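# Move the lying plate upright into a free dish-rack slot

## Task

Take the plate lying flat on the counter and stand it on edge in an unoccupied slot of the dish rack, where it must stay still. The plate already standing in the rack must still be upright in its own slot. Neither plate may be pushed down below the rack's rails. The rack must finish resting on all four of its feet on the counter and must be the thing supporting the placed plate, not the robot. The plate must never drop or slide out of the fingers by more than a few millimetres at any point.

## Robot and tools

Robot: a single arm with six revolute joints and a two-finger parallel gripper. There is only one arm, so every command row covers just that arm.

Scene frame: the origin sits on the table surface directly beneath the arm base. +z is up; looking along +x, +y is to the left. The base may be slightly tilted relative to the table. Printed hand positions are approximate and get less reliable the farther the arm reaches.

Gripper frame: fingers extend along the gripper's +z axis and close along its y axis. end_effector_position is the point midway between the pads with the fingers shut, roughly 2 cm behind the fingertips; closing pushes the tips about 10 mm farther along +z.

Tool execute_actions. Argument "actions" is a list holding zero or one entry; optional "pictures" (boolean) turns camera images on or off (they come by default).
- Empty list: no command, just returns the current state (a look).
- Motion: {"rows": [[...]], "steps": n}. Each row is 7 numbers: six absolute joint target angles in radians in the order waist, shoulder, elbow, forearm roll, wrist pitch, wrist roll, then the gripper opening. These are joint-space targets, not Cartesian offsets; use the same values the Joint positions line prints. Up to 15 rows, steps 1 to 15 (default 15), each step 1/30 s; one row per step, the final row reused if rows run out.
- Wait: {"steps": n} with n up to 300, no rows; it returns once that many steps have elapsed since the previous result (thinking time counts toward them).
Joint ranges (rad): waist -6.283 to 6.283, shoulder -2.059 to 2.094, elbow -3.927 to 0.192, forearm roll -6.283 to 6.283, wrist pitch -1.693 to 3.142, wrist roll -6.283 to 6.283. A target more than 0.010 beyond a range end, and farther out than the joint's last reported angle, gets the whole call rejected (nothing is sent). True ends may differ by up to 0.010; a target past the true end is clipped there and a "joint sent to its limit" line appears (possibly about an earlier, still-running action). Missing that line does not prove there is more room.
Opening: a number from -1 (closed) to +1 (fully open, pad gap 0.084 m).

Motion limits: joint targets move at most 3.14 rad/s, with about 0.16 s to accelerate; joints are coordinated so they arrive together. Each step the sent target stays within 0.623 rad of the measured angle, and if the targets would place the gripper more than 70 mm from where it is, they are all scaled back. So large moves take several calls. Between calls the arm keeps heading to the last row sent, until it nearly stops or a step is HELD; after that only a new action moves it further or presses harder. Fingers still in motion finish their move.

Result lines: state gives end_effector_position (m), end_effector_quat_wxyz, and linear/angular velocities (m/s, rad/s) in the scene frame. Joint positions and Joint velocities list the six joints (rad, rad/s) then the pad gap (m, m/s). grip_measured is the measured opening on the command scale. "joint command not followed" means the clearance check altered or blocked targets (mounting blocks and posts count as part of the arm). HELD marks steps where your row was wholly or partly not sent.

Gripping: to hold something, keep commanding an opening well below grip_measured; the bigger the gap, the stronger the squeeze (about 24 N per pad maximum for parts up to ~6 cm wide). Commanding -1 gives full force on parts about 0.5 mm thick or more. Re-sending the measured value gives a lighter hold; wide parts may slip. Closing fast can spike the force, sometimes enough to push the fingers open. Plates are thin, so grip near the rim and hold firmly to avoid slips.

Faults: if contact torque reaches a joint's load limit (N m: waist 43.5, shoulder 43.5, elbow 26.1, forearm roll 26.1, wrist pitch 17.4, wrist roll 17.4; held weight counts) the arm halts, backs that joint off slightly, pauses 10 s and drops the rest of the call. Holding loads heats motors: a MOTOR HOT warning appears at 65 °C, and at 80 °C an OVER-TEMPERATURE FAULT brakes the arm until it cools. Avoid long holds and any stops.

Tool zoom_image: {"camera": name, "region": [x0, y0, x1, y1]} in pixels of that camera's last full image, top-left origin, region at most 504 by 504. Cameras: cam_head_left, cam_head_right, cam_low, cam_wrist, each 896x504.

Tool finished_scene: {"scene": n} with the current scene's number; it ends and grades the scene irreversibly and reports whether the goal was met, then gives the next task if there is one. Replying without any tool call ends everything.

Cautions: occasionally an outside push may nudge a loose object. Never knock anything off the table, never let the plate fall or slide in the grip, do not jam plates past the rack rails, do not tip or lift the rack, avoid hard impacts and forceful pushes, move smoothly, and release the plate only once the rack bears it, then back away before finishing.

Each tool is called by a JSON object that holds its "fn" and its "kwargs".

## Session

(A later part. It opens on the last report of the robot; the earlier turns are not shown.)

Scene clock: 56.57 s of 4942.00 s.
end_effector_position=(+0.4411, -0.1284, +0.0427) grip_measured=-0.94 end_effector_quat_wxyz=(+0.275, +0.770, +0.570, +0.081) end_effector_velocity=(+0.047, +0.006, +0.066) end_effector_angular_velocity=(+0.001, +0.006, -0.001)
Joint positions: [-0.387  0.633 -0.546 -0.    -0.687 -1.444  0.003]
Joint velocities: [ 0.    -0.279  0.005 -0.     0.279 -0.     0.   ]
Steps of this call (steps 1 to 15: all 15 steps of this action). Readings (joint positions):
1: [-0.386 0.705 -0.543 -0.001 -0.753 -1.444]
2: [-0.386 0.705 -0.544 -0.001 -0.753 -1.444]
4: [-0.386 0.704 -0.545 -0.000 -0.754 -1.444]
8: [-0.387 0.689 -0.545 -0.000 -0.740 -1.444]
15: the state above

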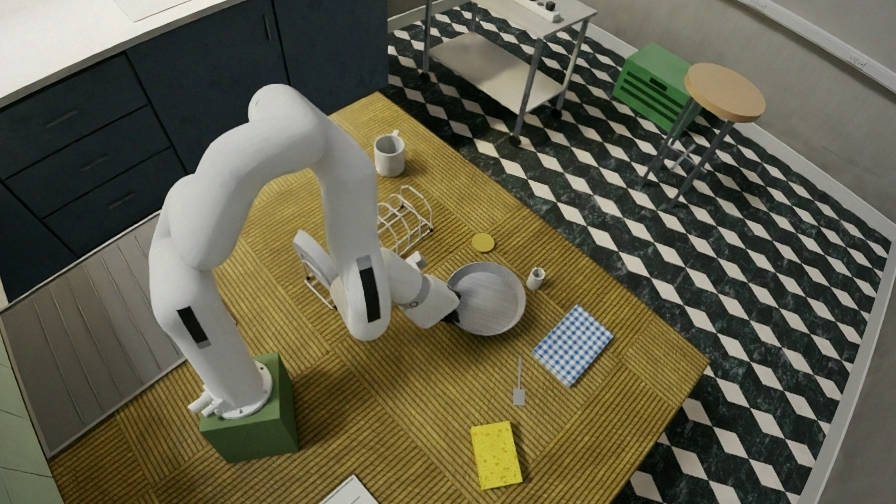

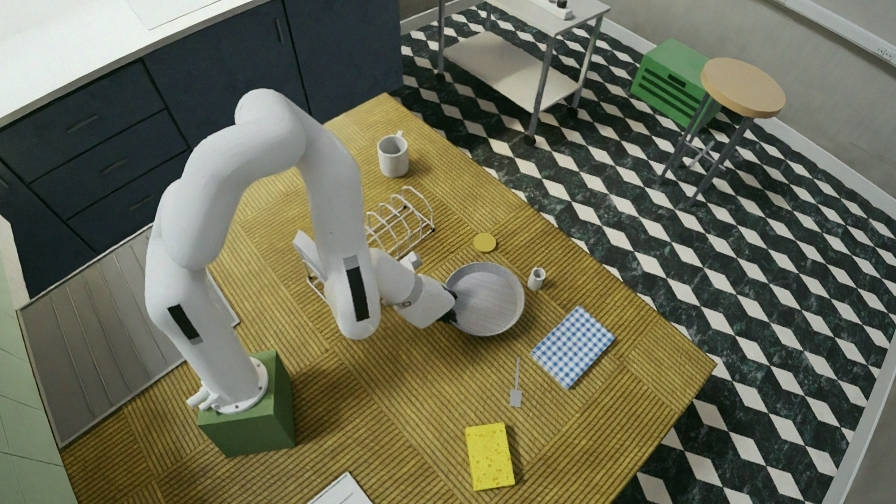

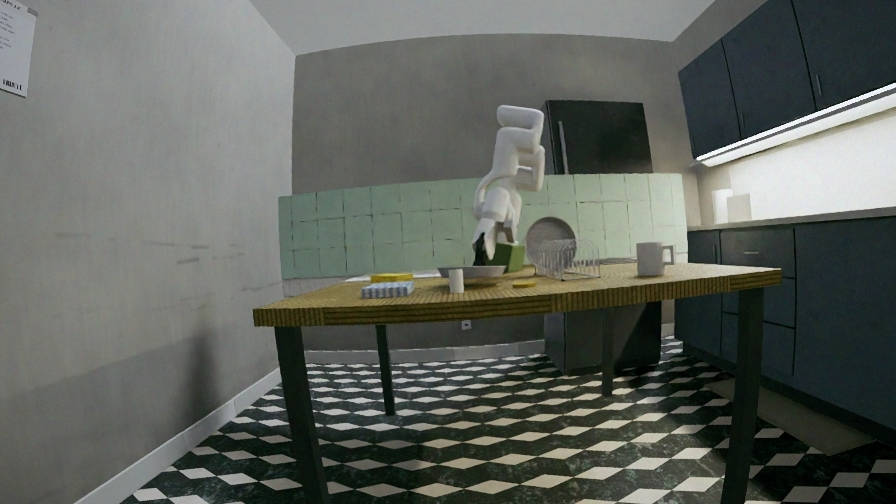

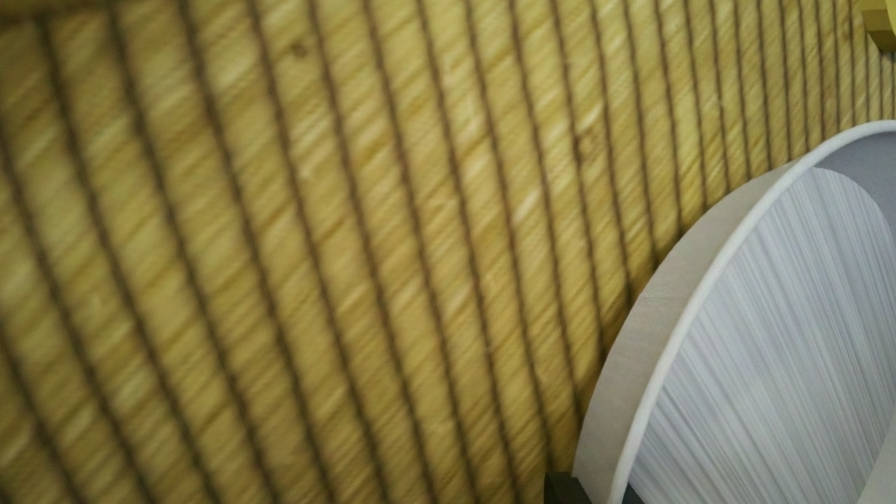

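{"fn": "execute_actions", "kwargs": {"actions": [{"rows":[[-0.387,0.59,-0.532,0,-0.658,-1.444,-1],[-0.387,0.57,-0.52,0,-0.65,-1.444,-1],[-0.387,0.55,-0.508,0,-0.642,-1.444,-1],[-0.387,0.525,-0.496,0,-0.629,-1.444,-1],[-0.387,0.5,-0.485,0,-0.615,-1.444,-1],[-0.387,0.47,-0.473,0,-0.597,-1.444,-1],[-0.387,0.44,-0.462,0,-0.578,-1.444,-1],[-0.387,0.41,-0.451,0,-0.559,-1.444,-1],[-0.387,0.38,-0.44,0,-0.54,-1.444,-1],[-0.387,0.35,-0.43,0,-0.52,-1.444,-1],[-0.387,0.32,-0.42,0,-0.5,-1.444,-1],[-0.387,0.29,-0.412,0,-0.478,-1.444,-1],[-0.387,0.26,-0.404,0,-0.456,-1.444,-1],[-0.387,0.23,-0.396,0,-0.434,-1.444,-1],[-0.387,0.2,-0.396,0,-0.404,-1.444,-1]]}], "pictures": false}}

{"fn": "execute_actions", "kwargs": {"actions": [{"rows":[[-0.387,0.165,-0.41,0,-0.365,-1.444,-1],[-0.387,0.13,-0.43,0,-0.325,-1.444,-1],[-0.387,0.095,-0.45,0,-0.285,-1.444,-1],[-0.387,0.06,-0.47,0,-0.245,-1.444,-1],[-0.387,0.025,-0.49,0,-0.205,-1.444,-1],[-0.387,-0.01,-0.51,0,-0.165,-1.444,-1],[-0.387,-0.045,-0.53,0,-0.125,-1.444,-1],[-0.387,-0.08,-0.55,0,-0.085,-1.444,-1],[-0.387,-0.115,-0.575,0,-0.045,-1.444,-1],[-0.387,-0.15,-0.6,0,-0.005,-1.444,-1],[-0.387,-0.19,-0.625,0,0.03,-1.444,-1],[-0.387,-0.23,-0.65,0,0.06,-1.444,-1],[-0.387,-0.27,-0.675,0,0.085,-1.444,-1],[-0.387,-0.31,-0.7,0,0.105,-1.444,-1],[-0.387,-0.338,-0.723,0,0.118,-1.444,-1]]}], "pictures": false}}

{"fn": "execute_actions", "kwargs": {"actions": [{"rows":[[-0.387,-0.338,-0.723,0.02,0.118,-1.45,-1],[-0.387,-0.338,-0.723,0.05,0.118,-1.45,-1],[-0.387,-0.338,-0.723,0.09,0.118,-1.45,-1],[-0.387,-0.338,-0.723,0.14,0.118,-1.45,-1],[-0.387,-0.338,-0.723,0.2,0.118,-1.45,-1],[-0.387,-0.338,-0.723,0.26,0.118,-1.45,-1],[-0.387,-0.338,-0.723,0.32,0.118,-1.45,-1],[-0.387,-0.338,-0.723,0.38,0.118,-1.45,-1],[-0.387,-0.338,-0.723,0.44,0.118,-1.45,-1],[-0.387,-0.338,-0.723,0.5,0.118,-1.45,-1],[-0.387,-0.338,-0.723,0.56,0.118,-1.45,-1],[-0.387,-0.338,-0.723,0.62,0.118,-1.45,-1],[-0.387,-0.338,-0.723,0.68,0.118,-1.45,-1],[-0.387,-0.338,-0.723,0.74,0.118,-1.45,-1],[-0.387,-0.338,-0.723,0.8,0.118,-1.45,-1]]}]}}

Scene clock: 70.10 s of 4942.00 s.
end_effector_position=(+0.4443, -0.1087, +0.1190) grip_measured=-0.94 end_effector_quat_wxyz=(+0.275, +0.770, +0.570, +0.082) end_effector_velocity=(+0.007, +0.049, +0.188) end_effector_angular_velocity=(+0.002, +0.007, -0.001)
Joint positions: [-0.387  0.285 -0.412  0.    -0.475 -1.444  0.003]
Joint velocities: [-0.    -0.893  0.248 -0.001  0.653  0.    -0.   ]
Steps of this call (steps 1 to 30: the robot went on to your last target; steps 31 to 120: nothing new was sent; then 9.03 s passed at rest; steps 121 to 135: all 15 steps of this action). Readings (joint positions):
121: [-0.387 0.610 -0.546 -0.000 -0.664 -1.444]
122: [-0.387 0.606 -0.543 -0.000 -0.662 -1.444]
124: [-0.387 0.580 -0.525 -0.000 -0.652 -1.444]
128: [-0.387 0.490 -0.481 0.000 -0.608 -1.444]
135: the state above

Scene clock: 70.60 s of 4942.00 s.
end_effector_position=(+0.5483, -0.0775, +0.3296) grip_measured=-0.94 end_effector_quat_wxyz=(+0.342, +0.738, +0.563, +0.146) end_effector_velocity=(+0.164, +0.107, +0.548) end_effector_angular_velocity=(-0.169, -0.690, +0.186)
Joint positions: [-0.387 -0.184 -0.622  0.     0.01  -1.444  0.003]
Joint velocities: [-0.    -0.822 -0.517 -0.001  0.604 -0.    -0.   ]
Steps of this call (steps 1 to 15: all 15 steps of this action). Readings (joint positions):
1: [-0.387 0.255 -0.404 0.000 -0.451 -1.444]
2: [-0.387 0.225 -0.401 0.000 -0.424 -1.444]
4: [-0.387 0.164 -0.412 0.000 -0.358 -1.444]
8: [-0.387 0.031 -0.490 -0.000 -0.212 -1.444]
15: the state above

Scene clock: 71.10 s of 4942.00 s.
end_effector_position=(+0.5582, -0.0786, +0.4358) grip_measured=-0.94 end_effector_quat_wxyz=(+0.294, +0.835, +0.342, +0.316) end_effector_velocity=(-0.033, -0.062, +0.009) end_effector_angular_velocity=(+1.361, -0.642, -0.938)
Joint positions: [-0.387 -0.336 -0.72   0.59   0.119 -1.45   0.003]
Joint velocities: [ 0.    -0.016 -0.032  1.772 -0.007  0.    -0.   ]
Steps of this call (steps 1 to 15: all 15 steps of this action). Readings (joint positions):
1: [-0.387 -0.211 -0.640 0.000 0.029 -1.444]
2: [-0.387 -0.237 -0.657 0.001 0.047 -1.444]
4: [-0.387 -0.288 -0.691 0.028 0.082 -1.447]
8: [-0.387 -0.339 -0.726 0.191 0.114 -1.450]
15: the state above

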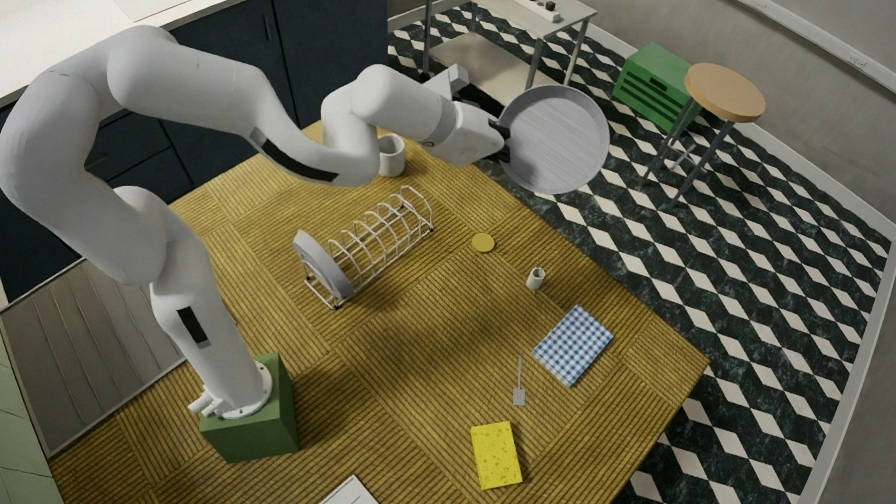

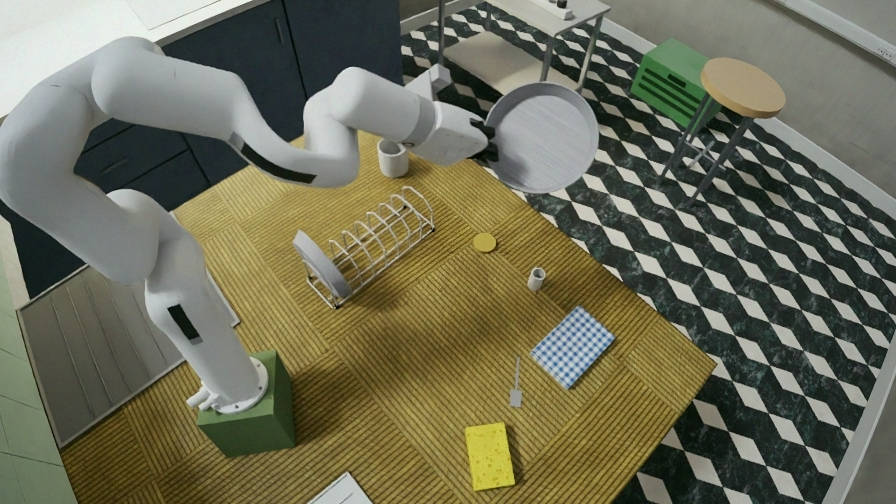

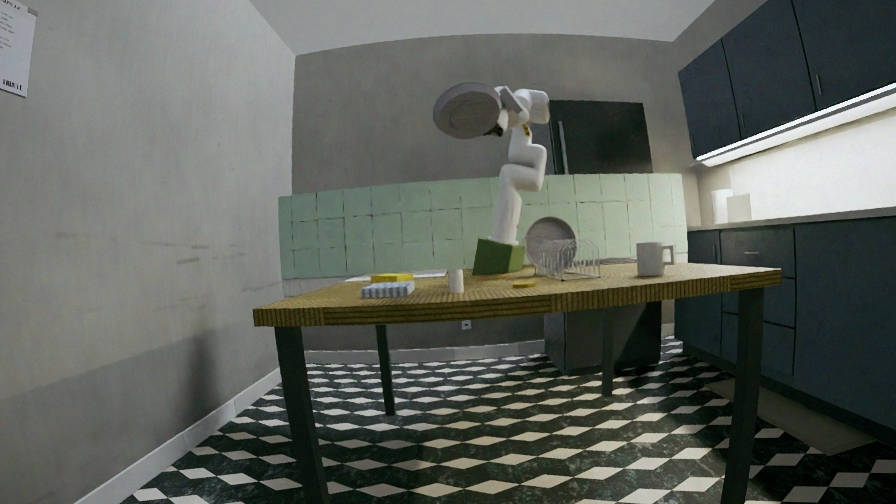

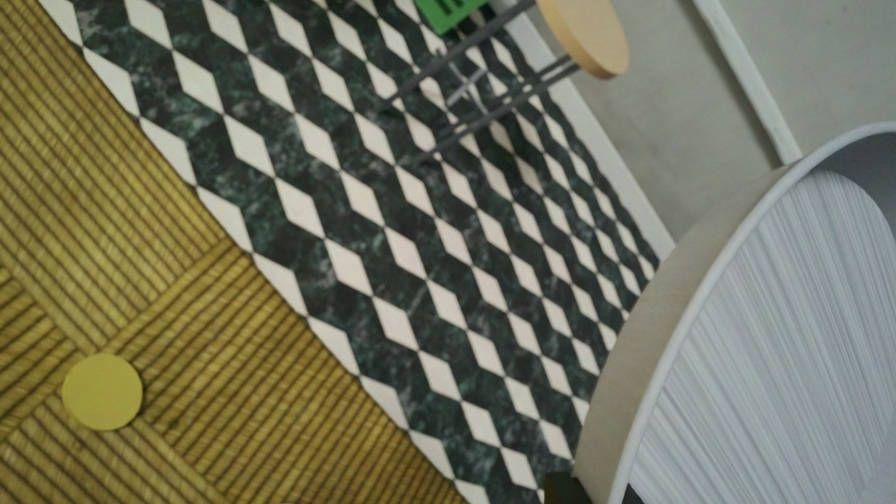

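Grip steady.

{"fn": "execute_actions", "kwargs": {"actions": [{"rows":[[-0.38,-0.338,-0.723,0.83,0.118,-1.46,-1],[-0.37,-0.338,-0.723,0.87,0.118,-1.46,-1],[-0.36,-0.338,-0.723,0.92,0.118,-1.46,-1],[-0.35,-0.338,-0.723,0.98,0.118,-1.46,-1],[-0.34,-0.338,-0.723,1.04,0.118,-1.46,-1],[-0.33,-0.338,-0.723,1.1,0.118,-1.46,-1],[-0.32,-0.338,-0.723,1.16,0.118,-1.46,-1],[-0.31,-0.338,-0.723,1.22,0.118,-1.47,-1],[-0.3,-0.338,-0.723,1.28,0.118,-1.47,-1],[-0.29,-0.338,-0.723,1.34,0.118,-1.47,-1],[-0.28,-0.338,-0.723,1.4,0.118,-1.47,-1],[-0.27,-0.338,-0.723,1.46,0.118,-1.47,-1],[-0.26,-0.338,-0.723,1.52,0.118,-1.47,-1],[-0.25,-0.338,-0.723,1.58,0.118,-1.47,-1],[-0.24,-0.338,-0.723,1.64,0.118,-1.47,-1]]}], "pictures": false}}

{"fn": "execute_actions", "kwargs": {"actions": [{"rows":[[-0.23,-0.338,-0.723,1.7,0.118,-1.48,-1],[-0.22,-0.338,-0.723,1.76,0.118,-1.48,-1],[-0.21,-0.338,-0.723,1.82,0.118,-1.48,-1],[-0.2,-0.338,-0.723,1.88,0.118,-1.48,-1],[-0.19,-0.338,-0.723,1.94,0.118,-1.48,-1],[-0.18,-0.338,-0.723,2.0,0.118,-1.48,-1],[-0.17,-0.338,-0.723,2.06,0.118,-1.48,-1],[-0.16,-0.338,-0.723,2.12,0.118,-1.49,-1],[-0.15,-0.338,-0.723,2.18,0.118,-1.49,-1],[-0.14,-0.338,-0.723,2.24,0.118,-1.49,-1],[-0.13,-0.338,-0.723,2.3,0.118,-1.49,-1],[-0.12,-0.338,-0.723,2.36,0.118,-1.49,-1],[-0.11,-0.338,-0.723,2.42,0.118,-1.49,-1],[-0.1,-0.338,-0.723,2.48,0.118,-1.49,-1],[-0.09,-0.338,-0.723,2.54,0.118,-1.49,-1]]}], "pictures": false}}

{"fn": "execute_actions", "kwargs": {"actions": [{"rows":[[-0.08,-0.338,-0.723,2.6,0.118,-1.5,-1],[-0.07,-0.338,-0.723,2.66,0.118,-1.5,-1],[-0.06,-0.338,-0.723,2.72,0.118,-1.5,-1],[-0.05,-0.338,-0.723,2.78,0.118,-1.5,-1],[-0.04,-0.338,-0.723,2.84,0.118,-1.5,-1],[-0.03,-0.338,-0.723,2.9,0.118,-1.5,-1],[-0.015,-0.338,-0.723,2.95,0.118,-1.5,-1],[0,-0.338,-0.723,3.0,0.118,-1.5,-1],[0.015,-0.338,-0.723,3.04,0.118,-1.5,-1],[0.03,-0.338,-0.723,3.08,0.118,-1.5,-1],[0.045,-0.338,-0.723,3.11,0.118,-1.5,-1],[0.06,-0.338,-0.723,3.13,0.118,-1.5,-1],[0.07,-0.338,-0.723,3.142,0.118,-1.5,-1],[0.08,-0.338,-0.723,3.142,0.118,-1.5,-1],[0.088,-0.338,-0.723,3.142,0.118,-1.5,-1]]}], "pictures": false}}

{"fn": "execute_actions", "kwargs": {"actions": [{"steps":15}]}}

Scene clock: 80.83 s of 4942.00 s.
end_effector_position=(+0.5511, -0.0446, +0.4030) grip_measured=-0.94 end_effector_quat_wxyz=(+0.094, +0.891, +0.045, +0.441) end_effector_velocity=(-0.018, +0.126, -0.101) end_effector_angular_velocity=(+1.447, -0.357, -0.696)
Joint positions: [-0.275 -0.338 -0.723  1.429  0.118 -1.47   0.003]
Joint velocities: [ 0.297 -0.     0.001  1.778 -0.    -0.009 -0.   ]
Steps of this call (steps 1 to 30: the robot went on to your last target; steps 31 to 120: nothing new was sent; then 5.23 s passed at rest; steps 121 to 135: all 15 steps of this action). Readings (joint positions):
121: [-0.387 -0.338 -0.723 0.800 0.118 -1.450]
122: [-0.386 -0.338 -0.723 0.806 0.118 -1.452]
124: [-0.376 -0.338 -0.724 0.849 0.118 -1.458]
128: [-0.343 -0.338 -0.723 1.026 0.118 -1.460]
135: the state above

Scene clock: 81.33 s of 4942.00 s.
end_effector_position=(+0.5384, +0.0349, +0.3517) grip_measured=-0.94 end_effector_quat_wxyz=(-0.144, +0.833, -0.276, +0.458) end_effector_velocity=(-0.032, +0.190, -0.095) end_effector_angular_velocity=(+1.472, -0.135, -0.758)
Joint positions: [-0.125 -0.338 -0.723  2.327  0.118 -1.49   0.003]
Joint velocities: [ 0.299 -0.    -0.     1.796  0.    -0.01  -0.   ]
Steps of this call (steps 1 to 15: all 15 steps of this action). Readings (joint positions):
1: [-0.265 -0.338 -0.723 1.488 0.118 -1.470]
2: [-0.255 -0.338 -0.723 1.548 0.118 -1.470]
4: [-0.235 -0.338 -0.723 1.668 0.118 -1.474]
8: [-0.195 -0.338 -0.723 1.907 0.118 -1.480]
15: the state above

Scene clock: 81.83 s of 4942.00 s.
end_effector_position=(+0.5181, +0.1530, +0.3137) grip_measured=-0.94 end_effector_quat_wxyz=(-0.328, +0.698, -0.526, +0.359) end_effector_velocity=(-0.051, +0.238, -0.048) end_effector_angular_velocity=(+0.475, +0.123, +0.107)
Joint positions: [ 0.06  -0.338 -0.723  3.12   0.118 -1.5    0.003]
Joint velocities: [ 0.451 -0.001 -0.002  0.531  0.001  0.     0.   ]
Steps of this call (steps 1 to 15: all 15 steps of this action). Readings (joint positions):
1: [-0.115 -0.338 -0.723 2.387 0.118 -1.490]
2: [-0.105 -0.338 -0.723 2.447 0.118 -1.490]
4: [-0.085 -0.338 -0.723 2.567 0.118 -1.494]
8: [-0.045 -0.338 -0.723 2.806 0.118 -1.500]
15: the state above

Scene clock: 82.33 s of 4942.00 s.
end_effector_position=(+0.5148, +0.1669, +0.3107) grip_measured=-0.94 end_effector_quat_wxyz=(-0.336, +0.699, -0.527, +0.349) end_effector_velocity=(-0.000, +0.001, +0.000) end_effector_angular_velocity=(+0.001, +0.000, +0.001)
Joint positions: [ 0.088 -0.338 -0.723  3.142  0.118 -1.5    0.003]
Joint velocities: [ 0.002  0.    -0.001  0.001 -0.     0.    -0.   ]
Steps of this call (steps 1 to 15: the robot went on to your last target). Readings (joint positions):
1: [0.074 -0.338 -0.723 3.133 0.118 -1.500]
2: [0.082 -0.338 -0.723 3.138 0.118 -1.500]
4: [0.087 -0.338 -0.723 3.140 0.118 -1.500]
8: [0.087 -0.338 -0.723 3.141 0.118 -1.500]
15: the state above

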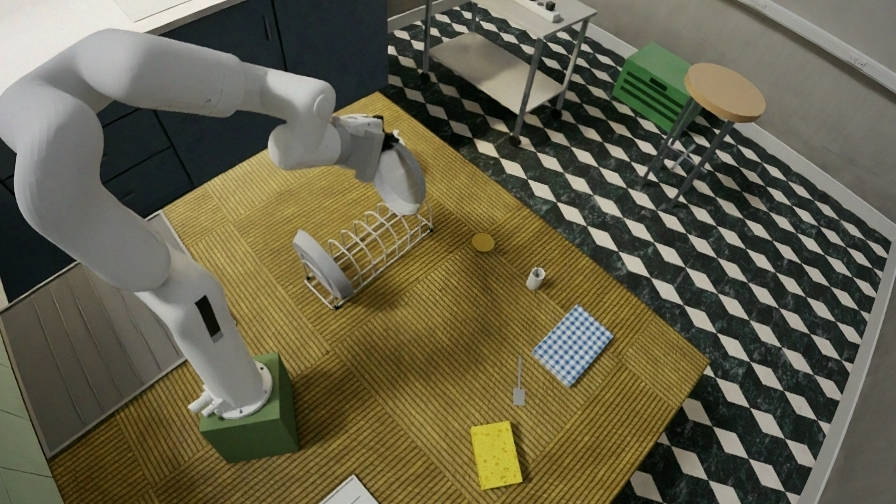

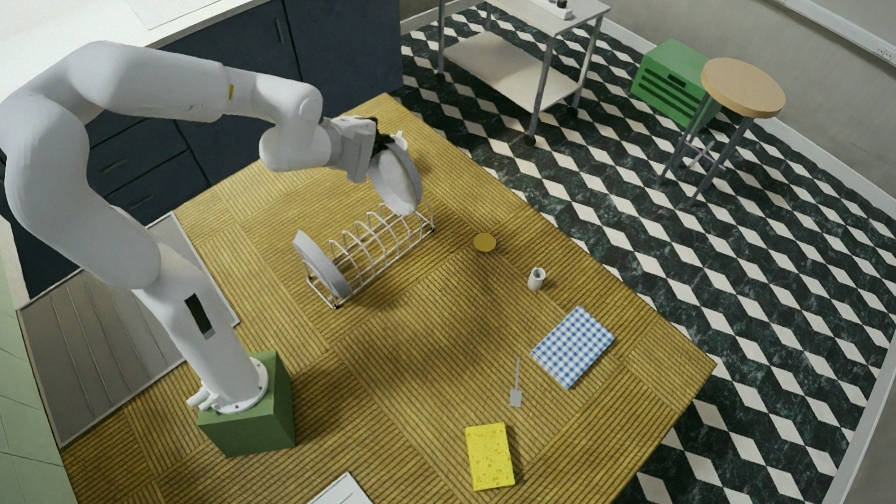

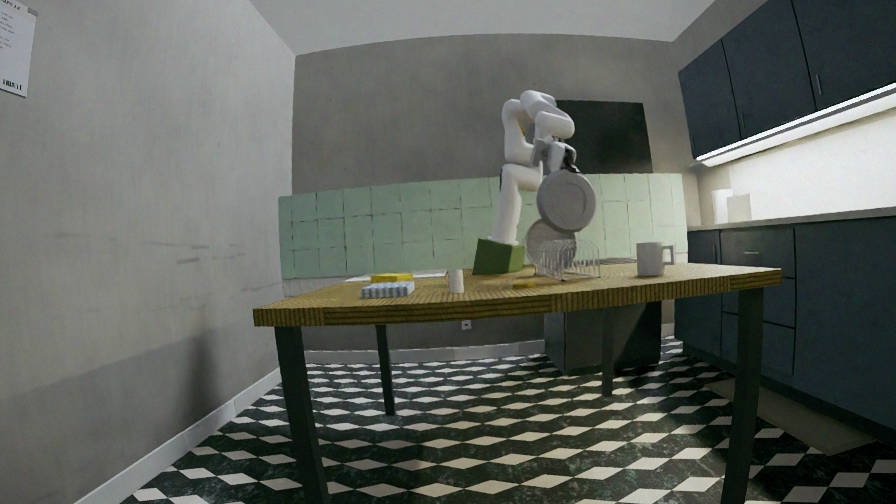

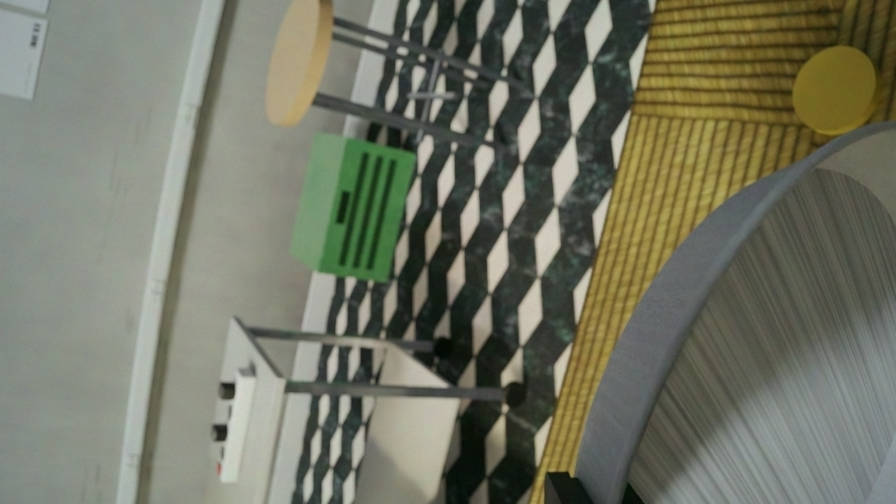

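{"fn": "execute_actions", "kwargs": {"actions": [{"rows":[[0.09,-0.328,-0.717,3.142,0.134,-1.5,-1],[0.09,-0.328,-0.717,3.142,0.134,-1.5,-1],[0.092,-0.318,-0.711,3.142,0.15,-1.5,-1],[0.092,-0.318,-0.711,3.142,0.15,-1.5,-1],[0.094,-0.308,-0.705,3.142,0.166,-1.5,-1],[0.094,-0.308,-0.705,3.142,0.166,-1.5,-1],[0.096,-0.298,-0.699,3.142,0.182,-1.5,-1],[0.096,-0.298,-0.699,3.142,0.182,-1.5,-1],[0.098,-0.288,-0.693,3.142,0.198,-1.5,-1],[0.1,-0.277,-0.687,3.142,0.215,-1.5,-1]]}]}}

{"fn": "zoom_image", "kwargs": {"camera": "cam_head_left", "region": [290, 130, 450, 310]}}

{"fn": "zoom_image", "kwargs": {"camera": "cam_low", "region": [500, 160, 630, 290]}}

Scene clock: 85.30 s of 4942.00 s.
end_effector_position=(+0.5186, +0.1686, +0.2848) grip_measured=-0.92 end_effector_quat_wxyz=(-0.342, +0.700, -0.521, +0.349) end_effector_velocity=(+0.000, +0.000, -0.003) end_effector_angular_velocity=(+0.005, -0.006, +0.001)
Joint positions: [ 0.099 -0.281 -0.694  3.142  0.217 -1.5    0.004]
Joint velocities: [0.002 0.004 0.009 0.002 0.021 0.001 0.001]
Steps of this call (steps 1 to 15: the robot went on to your last target; steps 16 to 74: nothing new was sent; steps 75 to 89: all 15 steps of this action). Readings (joint positions):
75: [0.088 -0.338 -0.723 3.142 0.118 -1.500]
76: [0.088 -0.336 -0.722 3.142 0.123 -1.500]
78: [0.090 -0.328 -0.717 3.142 0.136 -1.500]
82: [0.094 -0.307 -0.704 3.142 0.167 -1.500]
89: the state above

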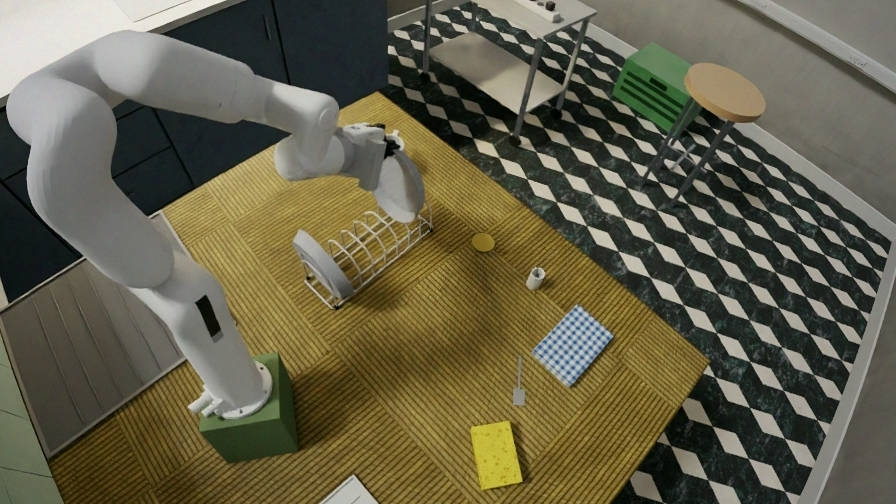

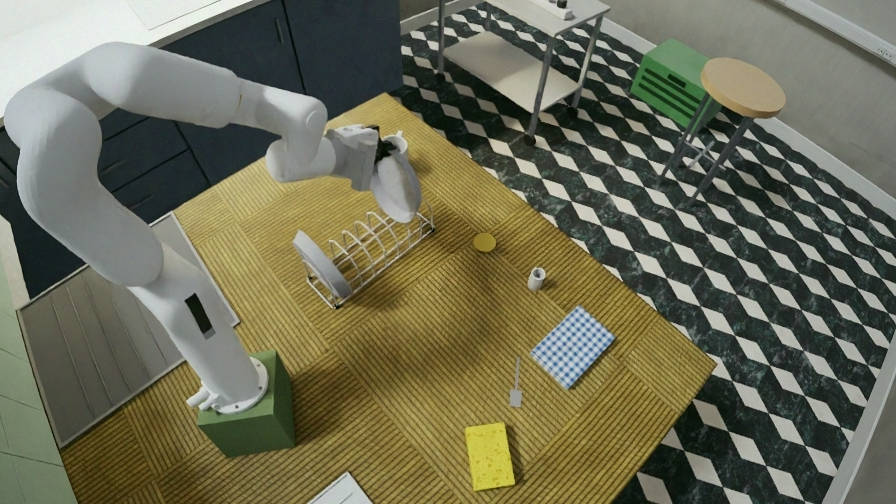

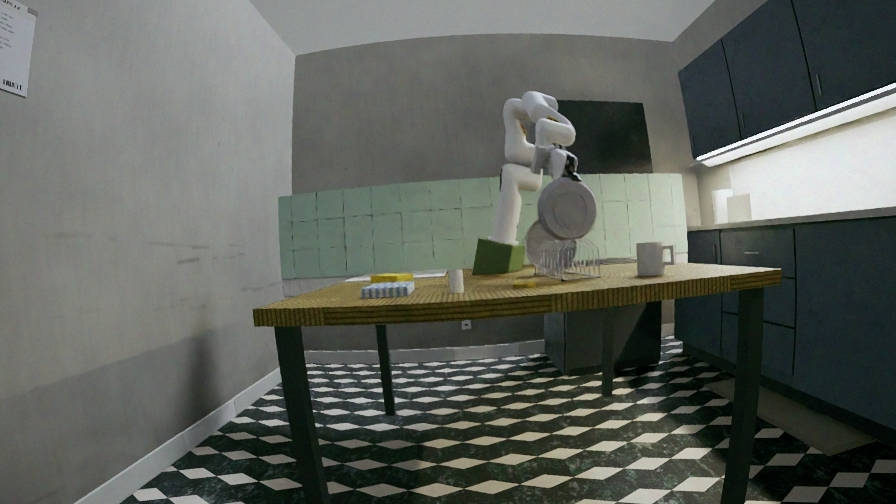

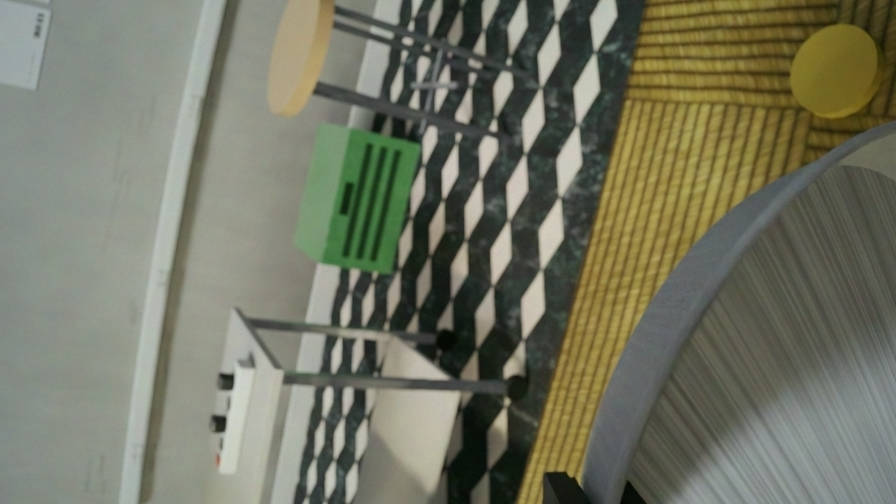

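Region (290, 130, 450, 310) of cam_head_left's 896x504 image, scaled by 2.800, with more detail than that image has.

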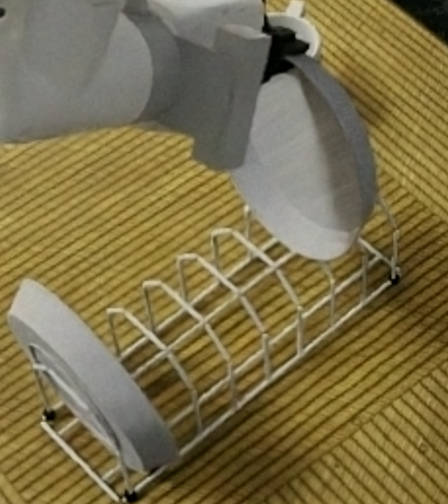

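Region (500, 160, 630, 290) of cam_low's 896x504 image, scaled by 3.877, with more detail than that image has.

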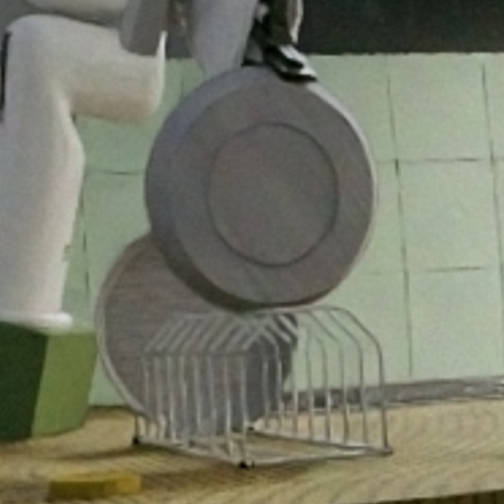

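{"fn": "execute_actions", "kwargs": {"actions": [{"rows":[[0.096,-0.295,-0.698,3.142,0.186,-1.5,-1],[0.096,-0.295,-0.698,3.142,0.186,-1.5,-1],[0.096,-0.308,-0.705,3.142,0.166,-1.5,-1],[0.096,-0.308,-0.705,3.142,0.166,-1.5,-1],[0.096,-0.308,-0.705,3.142,0.166,-1.5,-1],[0.105,-0.312,-0.707,3.142,0.16,-1.5,-1],[0.112,-0.312,-0.707,3.142,0.16,-1.5,-1],[0.12,-0.312,-0.707,3.142,0.16,-1.5,-1],[0.128,-0.312,-0.707,3.142,0.16,-1.5,-1],[0.136,-0.312,-0.707,3.142,0.16,-1.5,-1]]}]}}

{"fn": "zoom_image", "kwargs": {"camera": "cam_head_left", "region": [340, 140, 450, 270]}}

{"fn": "zoom_image", "kwargs": {"camera": "cam_low", "region": [520, 180, 630, 290]}}

Scene clock: 92.77 s of 4942.00 s.
end_effector_position=(+0.5087, +0.1869, +0.2911) grip_measured=-0.94 end_effector_quat_wxyz=(-0.341, +0.713, -0.514, +0.334) end_effector_velocity=(+0.006, +0.004, +0.012) end_effector_angular_velocity=(+0.006, -0.028, +0.007)
Joint positions: [ 0.136 -0.31  -0.705  3.142  0.159 -1.5    0.003]
Joint velocities: [-0.    -0.01  -0.012 -0.002  0.007 -0.001 -0.   ]
Steps of this call (steps 1 to 15: the robot went on to your last target; steps 16 to 100: nothing new was sent; then 3.63 s passed at rest; steps 101 to 115: all 15 steps of this action). Readings (joint positions):
101: [0.100 -0.277 -0.696 3.142 0.215 -1.500]
102: [0.099 -0.279 -0.697 3.142 0.209 -1.500]
104: [0.097 -0.291 -0.697 3.142 0.183 -1.500]
108: [0.104 -0.304 -0.696 3.142 0.157 -1.500]
115: the state above

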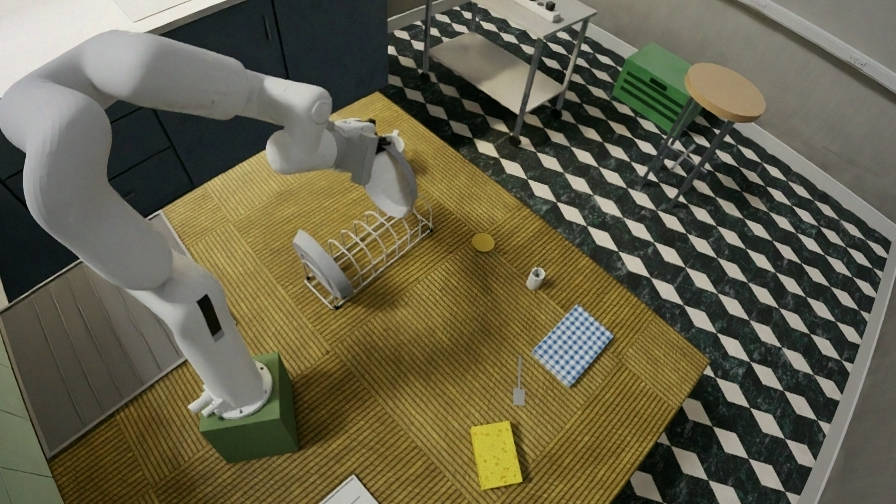

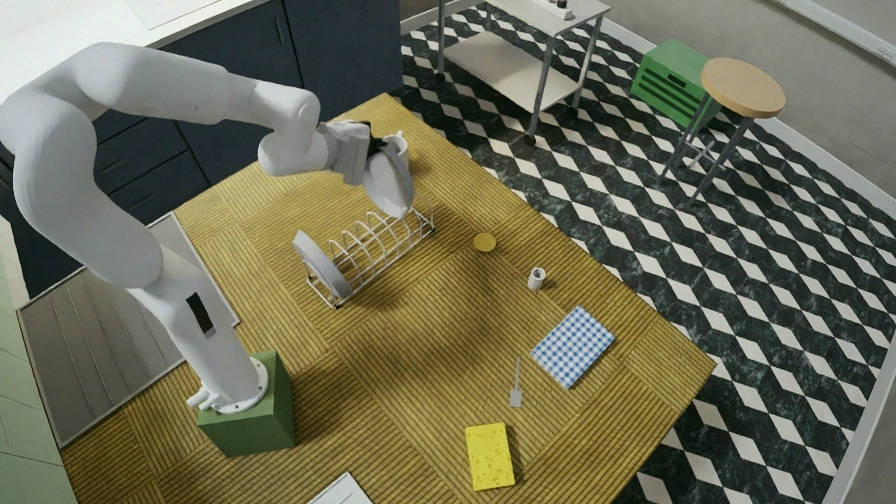

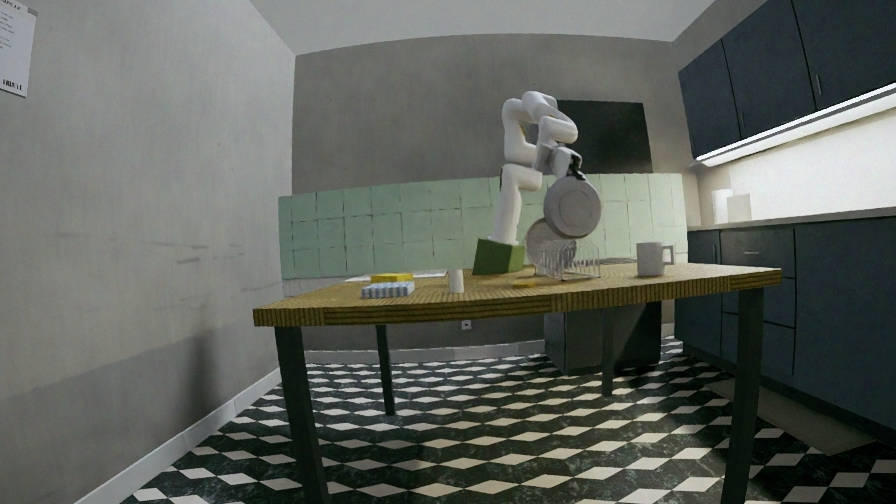

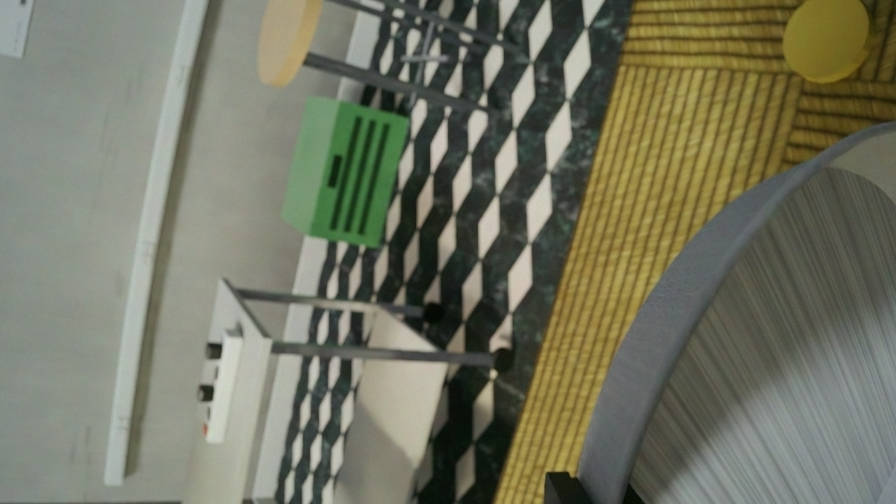

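Region (340, 140, 450, 270) of cam_head_left's 896x504 image, scaled by 3.877, with more detail than that image has; it fills the left 426 columns of this view, and the rest is white.

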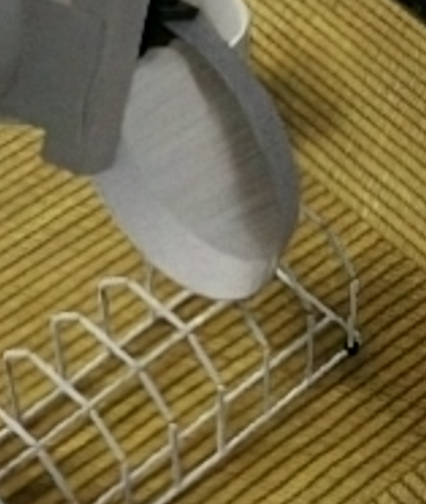

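Region (520, 180, 630, 290) of cam_low's 896x504 image, scaled by 4.582, with more detail than that image has.

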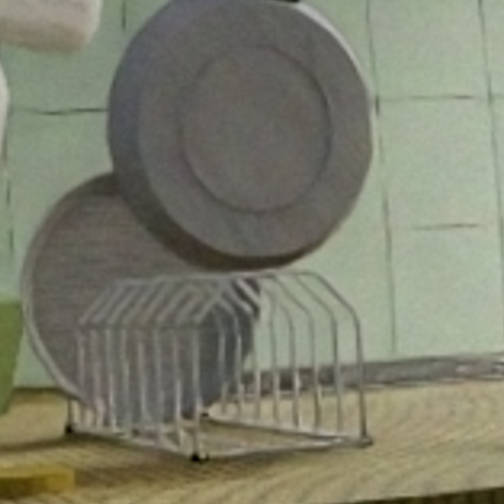

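{"fn": "execute_actions", "kwargs": {"actions": [{"rows":[[0.137,-0.33,-0.695,3.142,0.154,-1.5,-1],[0.137,-0.33,-0.695,3.142,0.154,-1.5,-1],[0.138,-0.35,-0.675,3.142,0.154,-1.5,-1],[0.138,-0.35,-0.675,3.142,0.154,-1.5,-1],[0.14,-0.371,-0.655,3.142,0.153,-1.5,-1],[0.14,-0.371,-0.655,3.142,0.153,-1.5,-1],[0.14,-0.371,-0.655,3.142,0.153,-1.5,-1],[0.14,-0.371,-0.655,3.142,0.153,-1.5,-1],[0.142,-0.36,-0.649,3.142,0.17,-1.497,-1],[0.142,-0.36,-0.649,3.142,0.17,-1.497,-1],[0.143,-0.35,-0.643,3.142,0.186,-1.495,-1],[0.143,-0.35,-0.643,3.142,0.186,-1.495,-1],[0.145,-0.338,-0.636,3.142,0.205,-1.492,-1]]}], "pictures": false}}

{"fn": "execute_actions", "kwargs": {"actions": [{"rows":[[0.145,-0.338,-0.636,3.142,0.205,-1.492,-1],[0.145,-0.338,-0.636,3.142,0.205,-1.492,-1],[0.146,-0.33,-0.632,3.142,0.217,-1.49,-1],[0.146,-0.33,-0.632,3.142,0.217,-1.49,-1],[0.147,-0.322,-0.628,3.142,0.229,-1.488,-1],[0.147,-0.322,-0.628,3.142,0.229,-1.488,-1],[0.148,-0.315,-0.624,3.142,0.24,-1.486,-1]]}]}}

{"fn": "zoom_image", "kwargs": {"camera": "cam_head_left", "region": [340, 140, 450, 270]}}

Scene clock: 105.13 s of 4942.00 s.
end_effector_position=(+0.4941, +0.1846, +0.2818) grip_measured=-0.94 end_effector_quat_wxyz=(-0.345, +0.712, -0.513, +0.332) end_effector_velocity=(-0.012, -0.009, -0.086) end_effector_angular_velocity=(+0.011, +0.062, -0.005)
Joint positions: [ 0.144 -0.343 -0.639  3.142  0.196 -1.493  0.003]
Joint velocities: [ 0.022  0.153  0.098 -0.     0.196  0.03  -0.   ]
Steps of this call (steps 1 to 15: the robot went on to your last target; steps 16 to 100: nothing new was sent; then 8.53 s passed at rest; steps 101 to 115: all 15 steps of this action). Readings (joint positions):
101: [0.136 -0.312 -0.707 3.142 0.160 -1.500]
102: [0.136 -0.316 -0.704 3.142 0.159 -1.500]
104: [0.137 -0.331 -0.693 3.142 0.155 -1.500]
108: [0.140 -0.368 -0.658 3.142 0.153 -1.500]
115: the state above

Scene clock: 105.63 s of 4942.00 s.
end_effector_position=(+0.4944, +0.1842, +0.2690) grip_measured=-0.94 end_effector_quat_wxyz=(-0.347, +0.711, -0.515, +0.330) end_effector_velocity=(+0.002, +0.001, +0.004) end_effector_angular_velocity=(+0.003, -0.008, +0.001)
Joint positions: [ 0.148 -0.315 -0.624  3.142  0.24  -1.486  0.003]
Joint velocities: [-0.    -0.003 -0.004  0.001  0.001 -0.    -0.   ]
Steps of this call (steps 1 to 15: all 15 steps of this action). Readings (joint positions):
1: [0.145 -0.339 -0.636 3.142 0.201 -1.493]
2: [0.145 -0.337 -0.635 3.142 0.203 -1.492]
4: [0.145 -0.336 -0.635 3.142 0.208 -1.491]
8: [0.147 -0.322 -0.628 3.142 0.230 -1.488]
15: the state above

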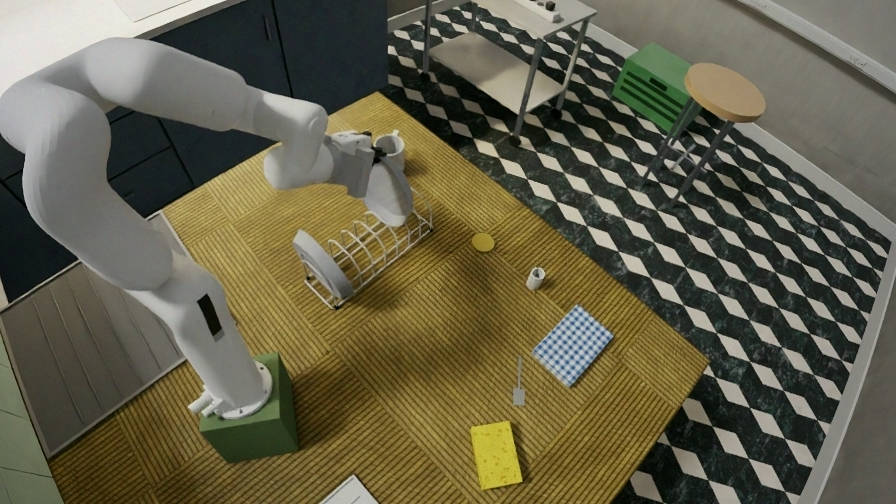

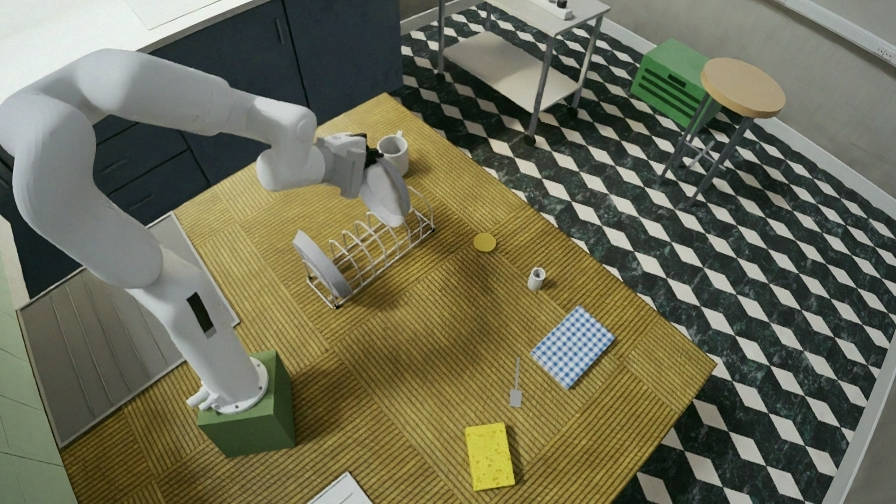

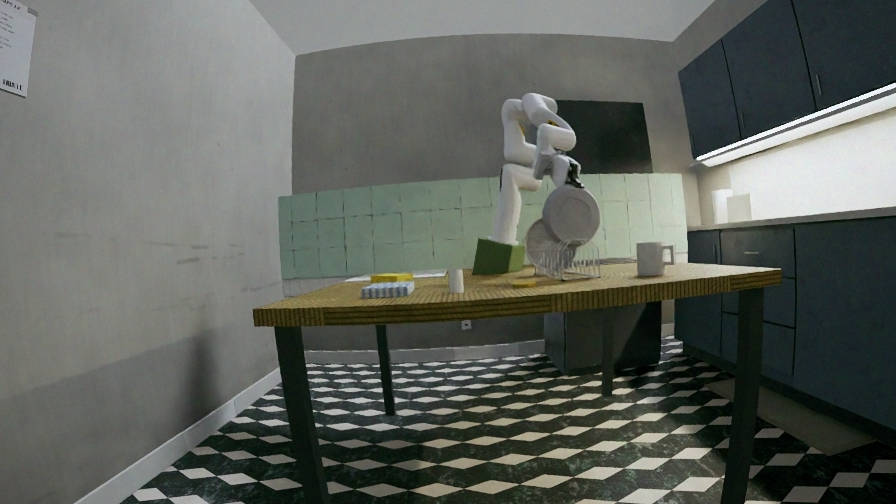

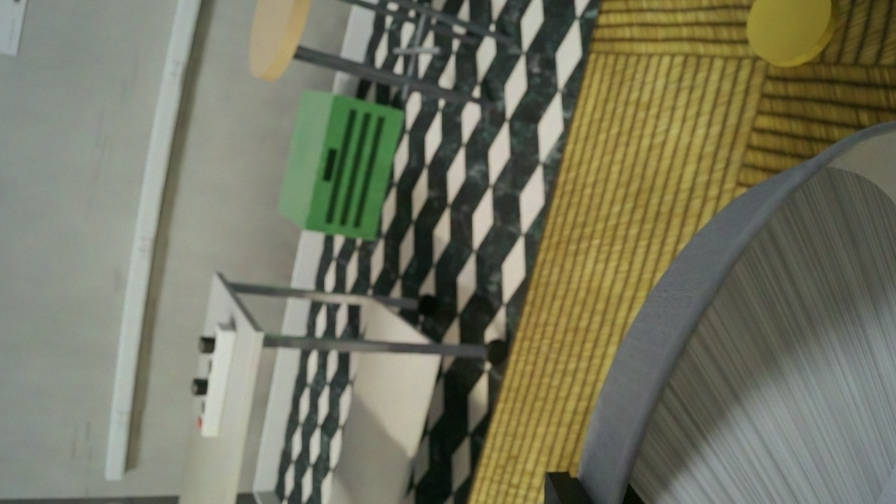

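Region (340, 140, 450, 270) of cam_head_left's 896x504 image, scaled by 3.877, with more detail than that image has; it fills the left 426 columns of this view, and the rest is white.

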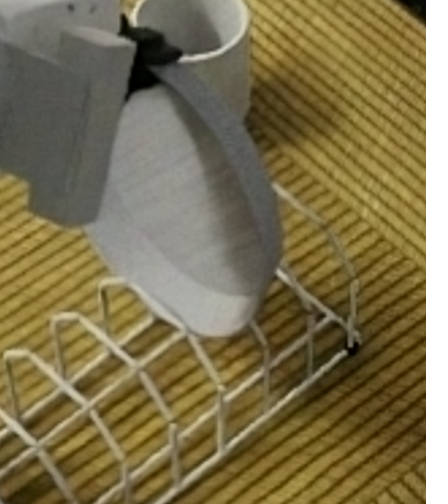

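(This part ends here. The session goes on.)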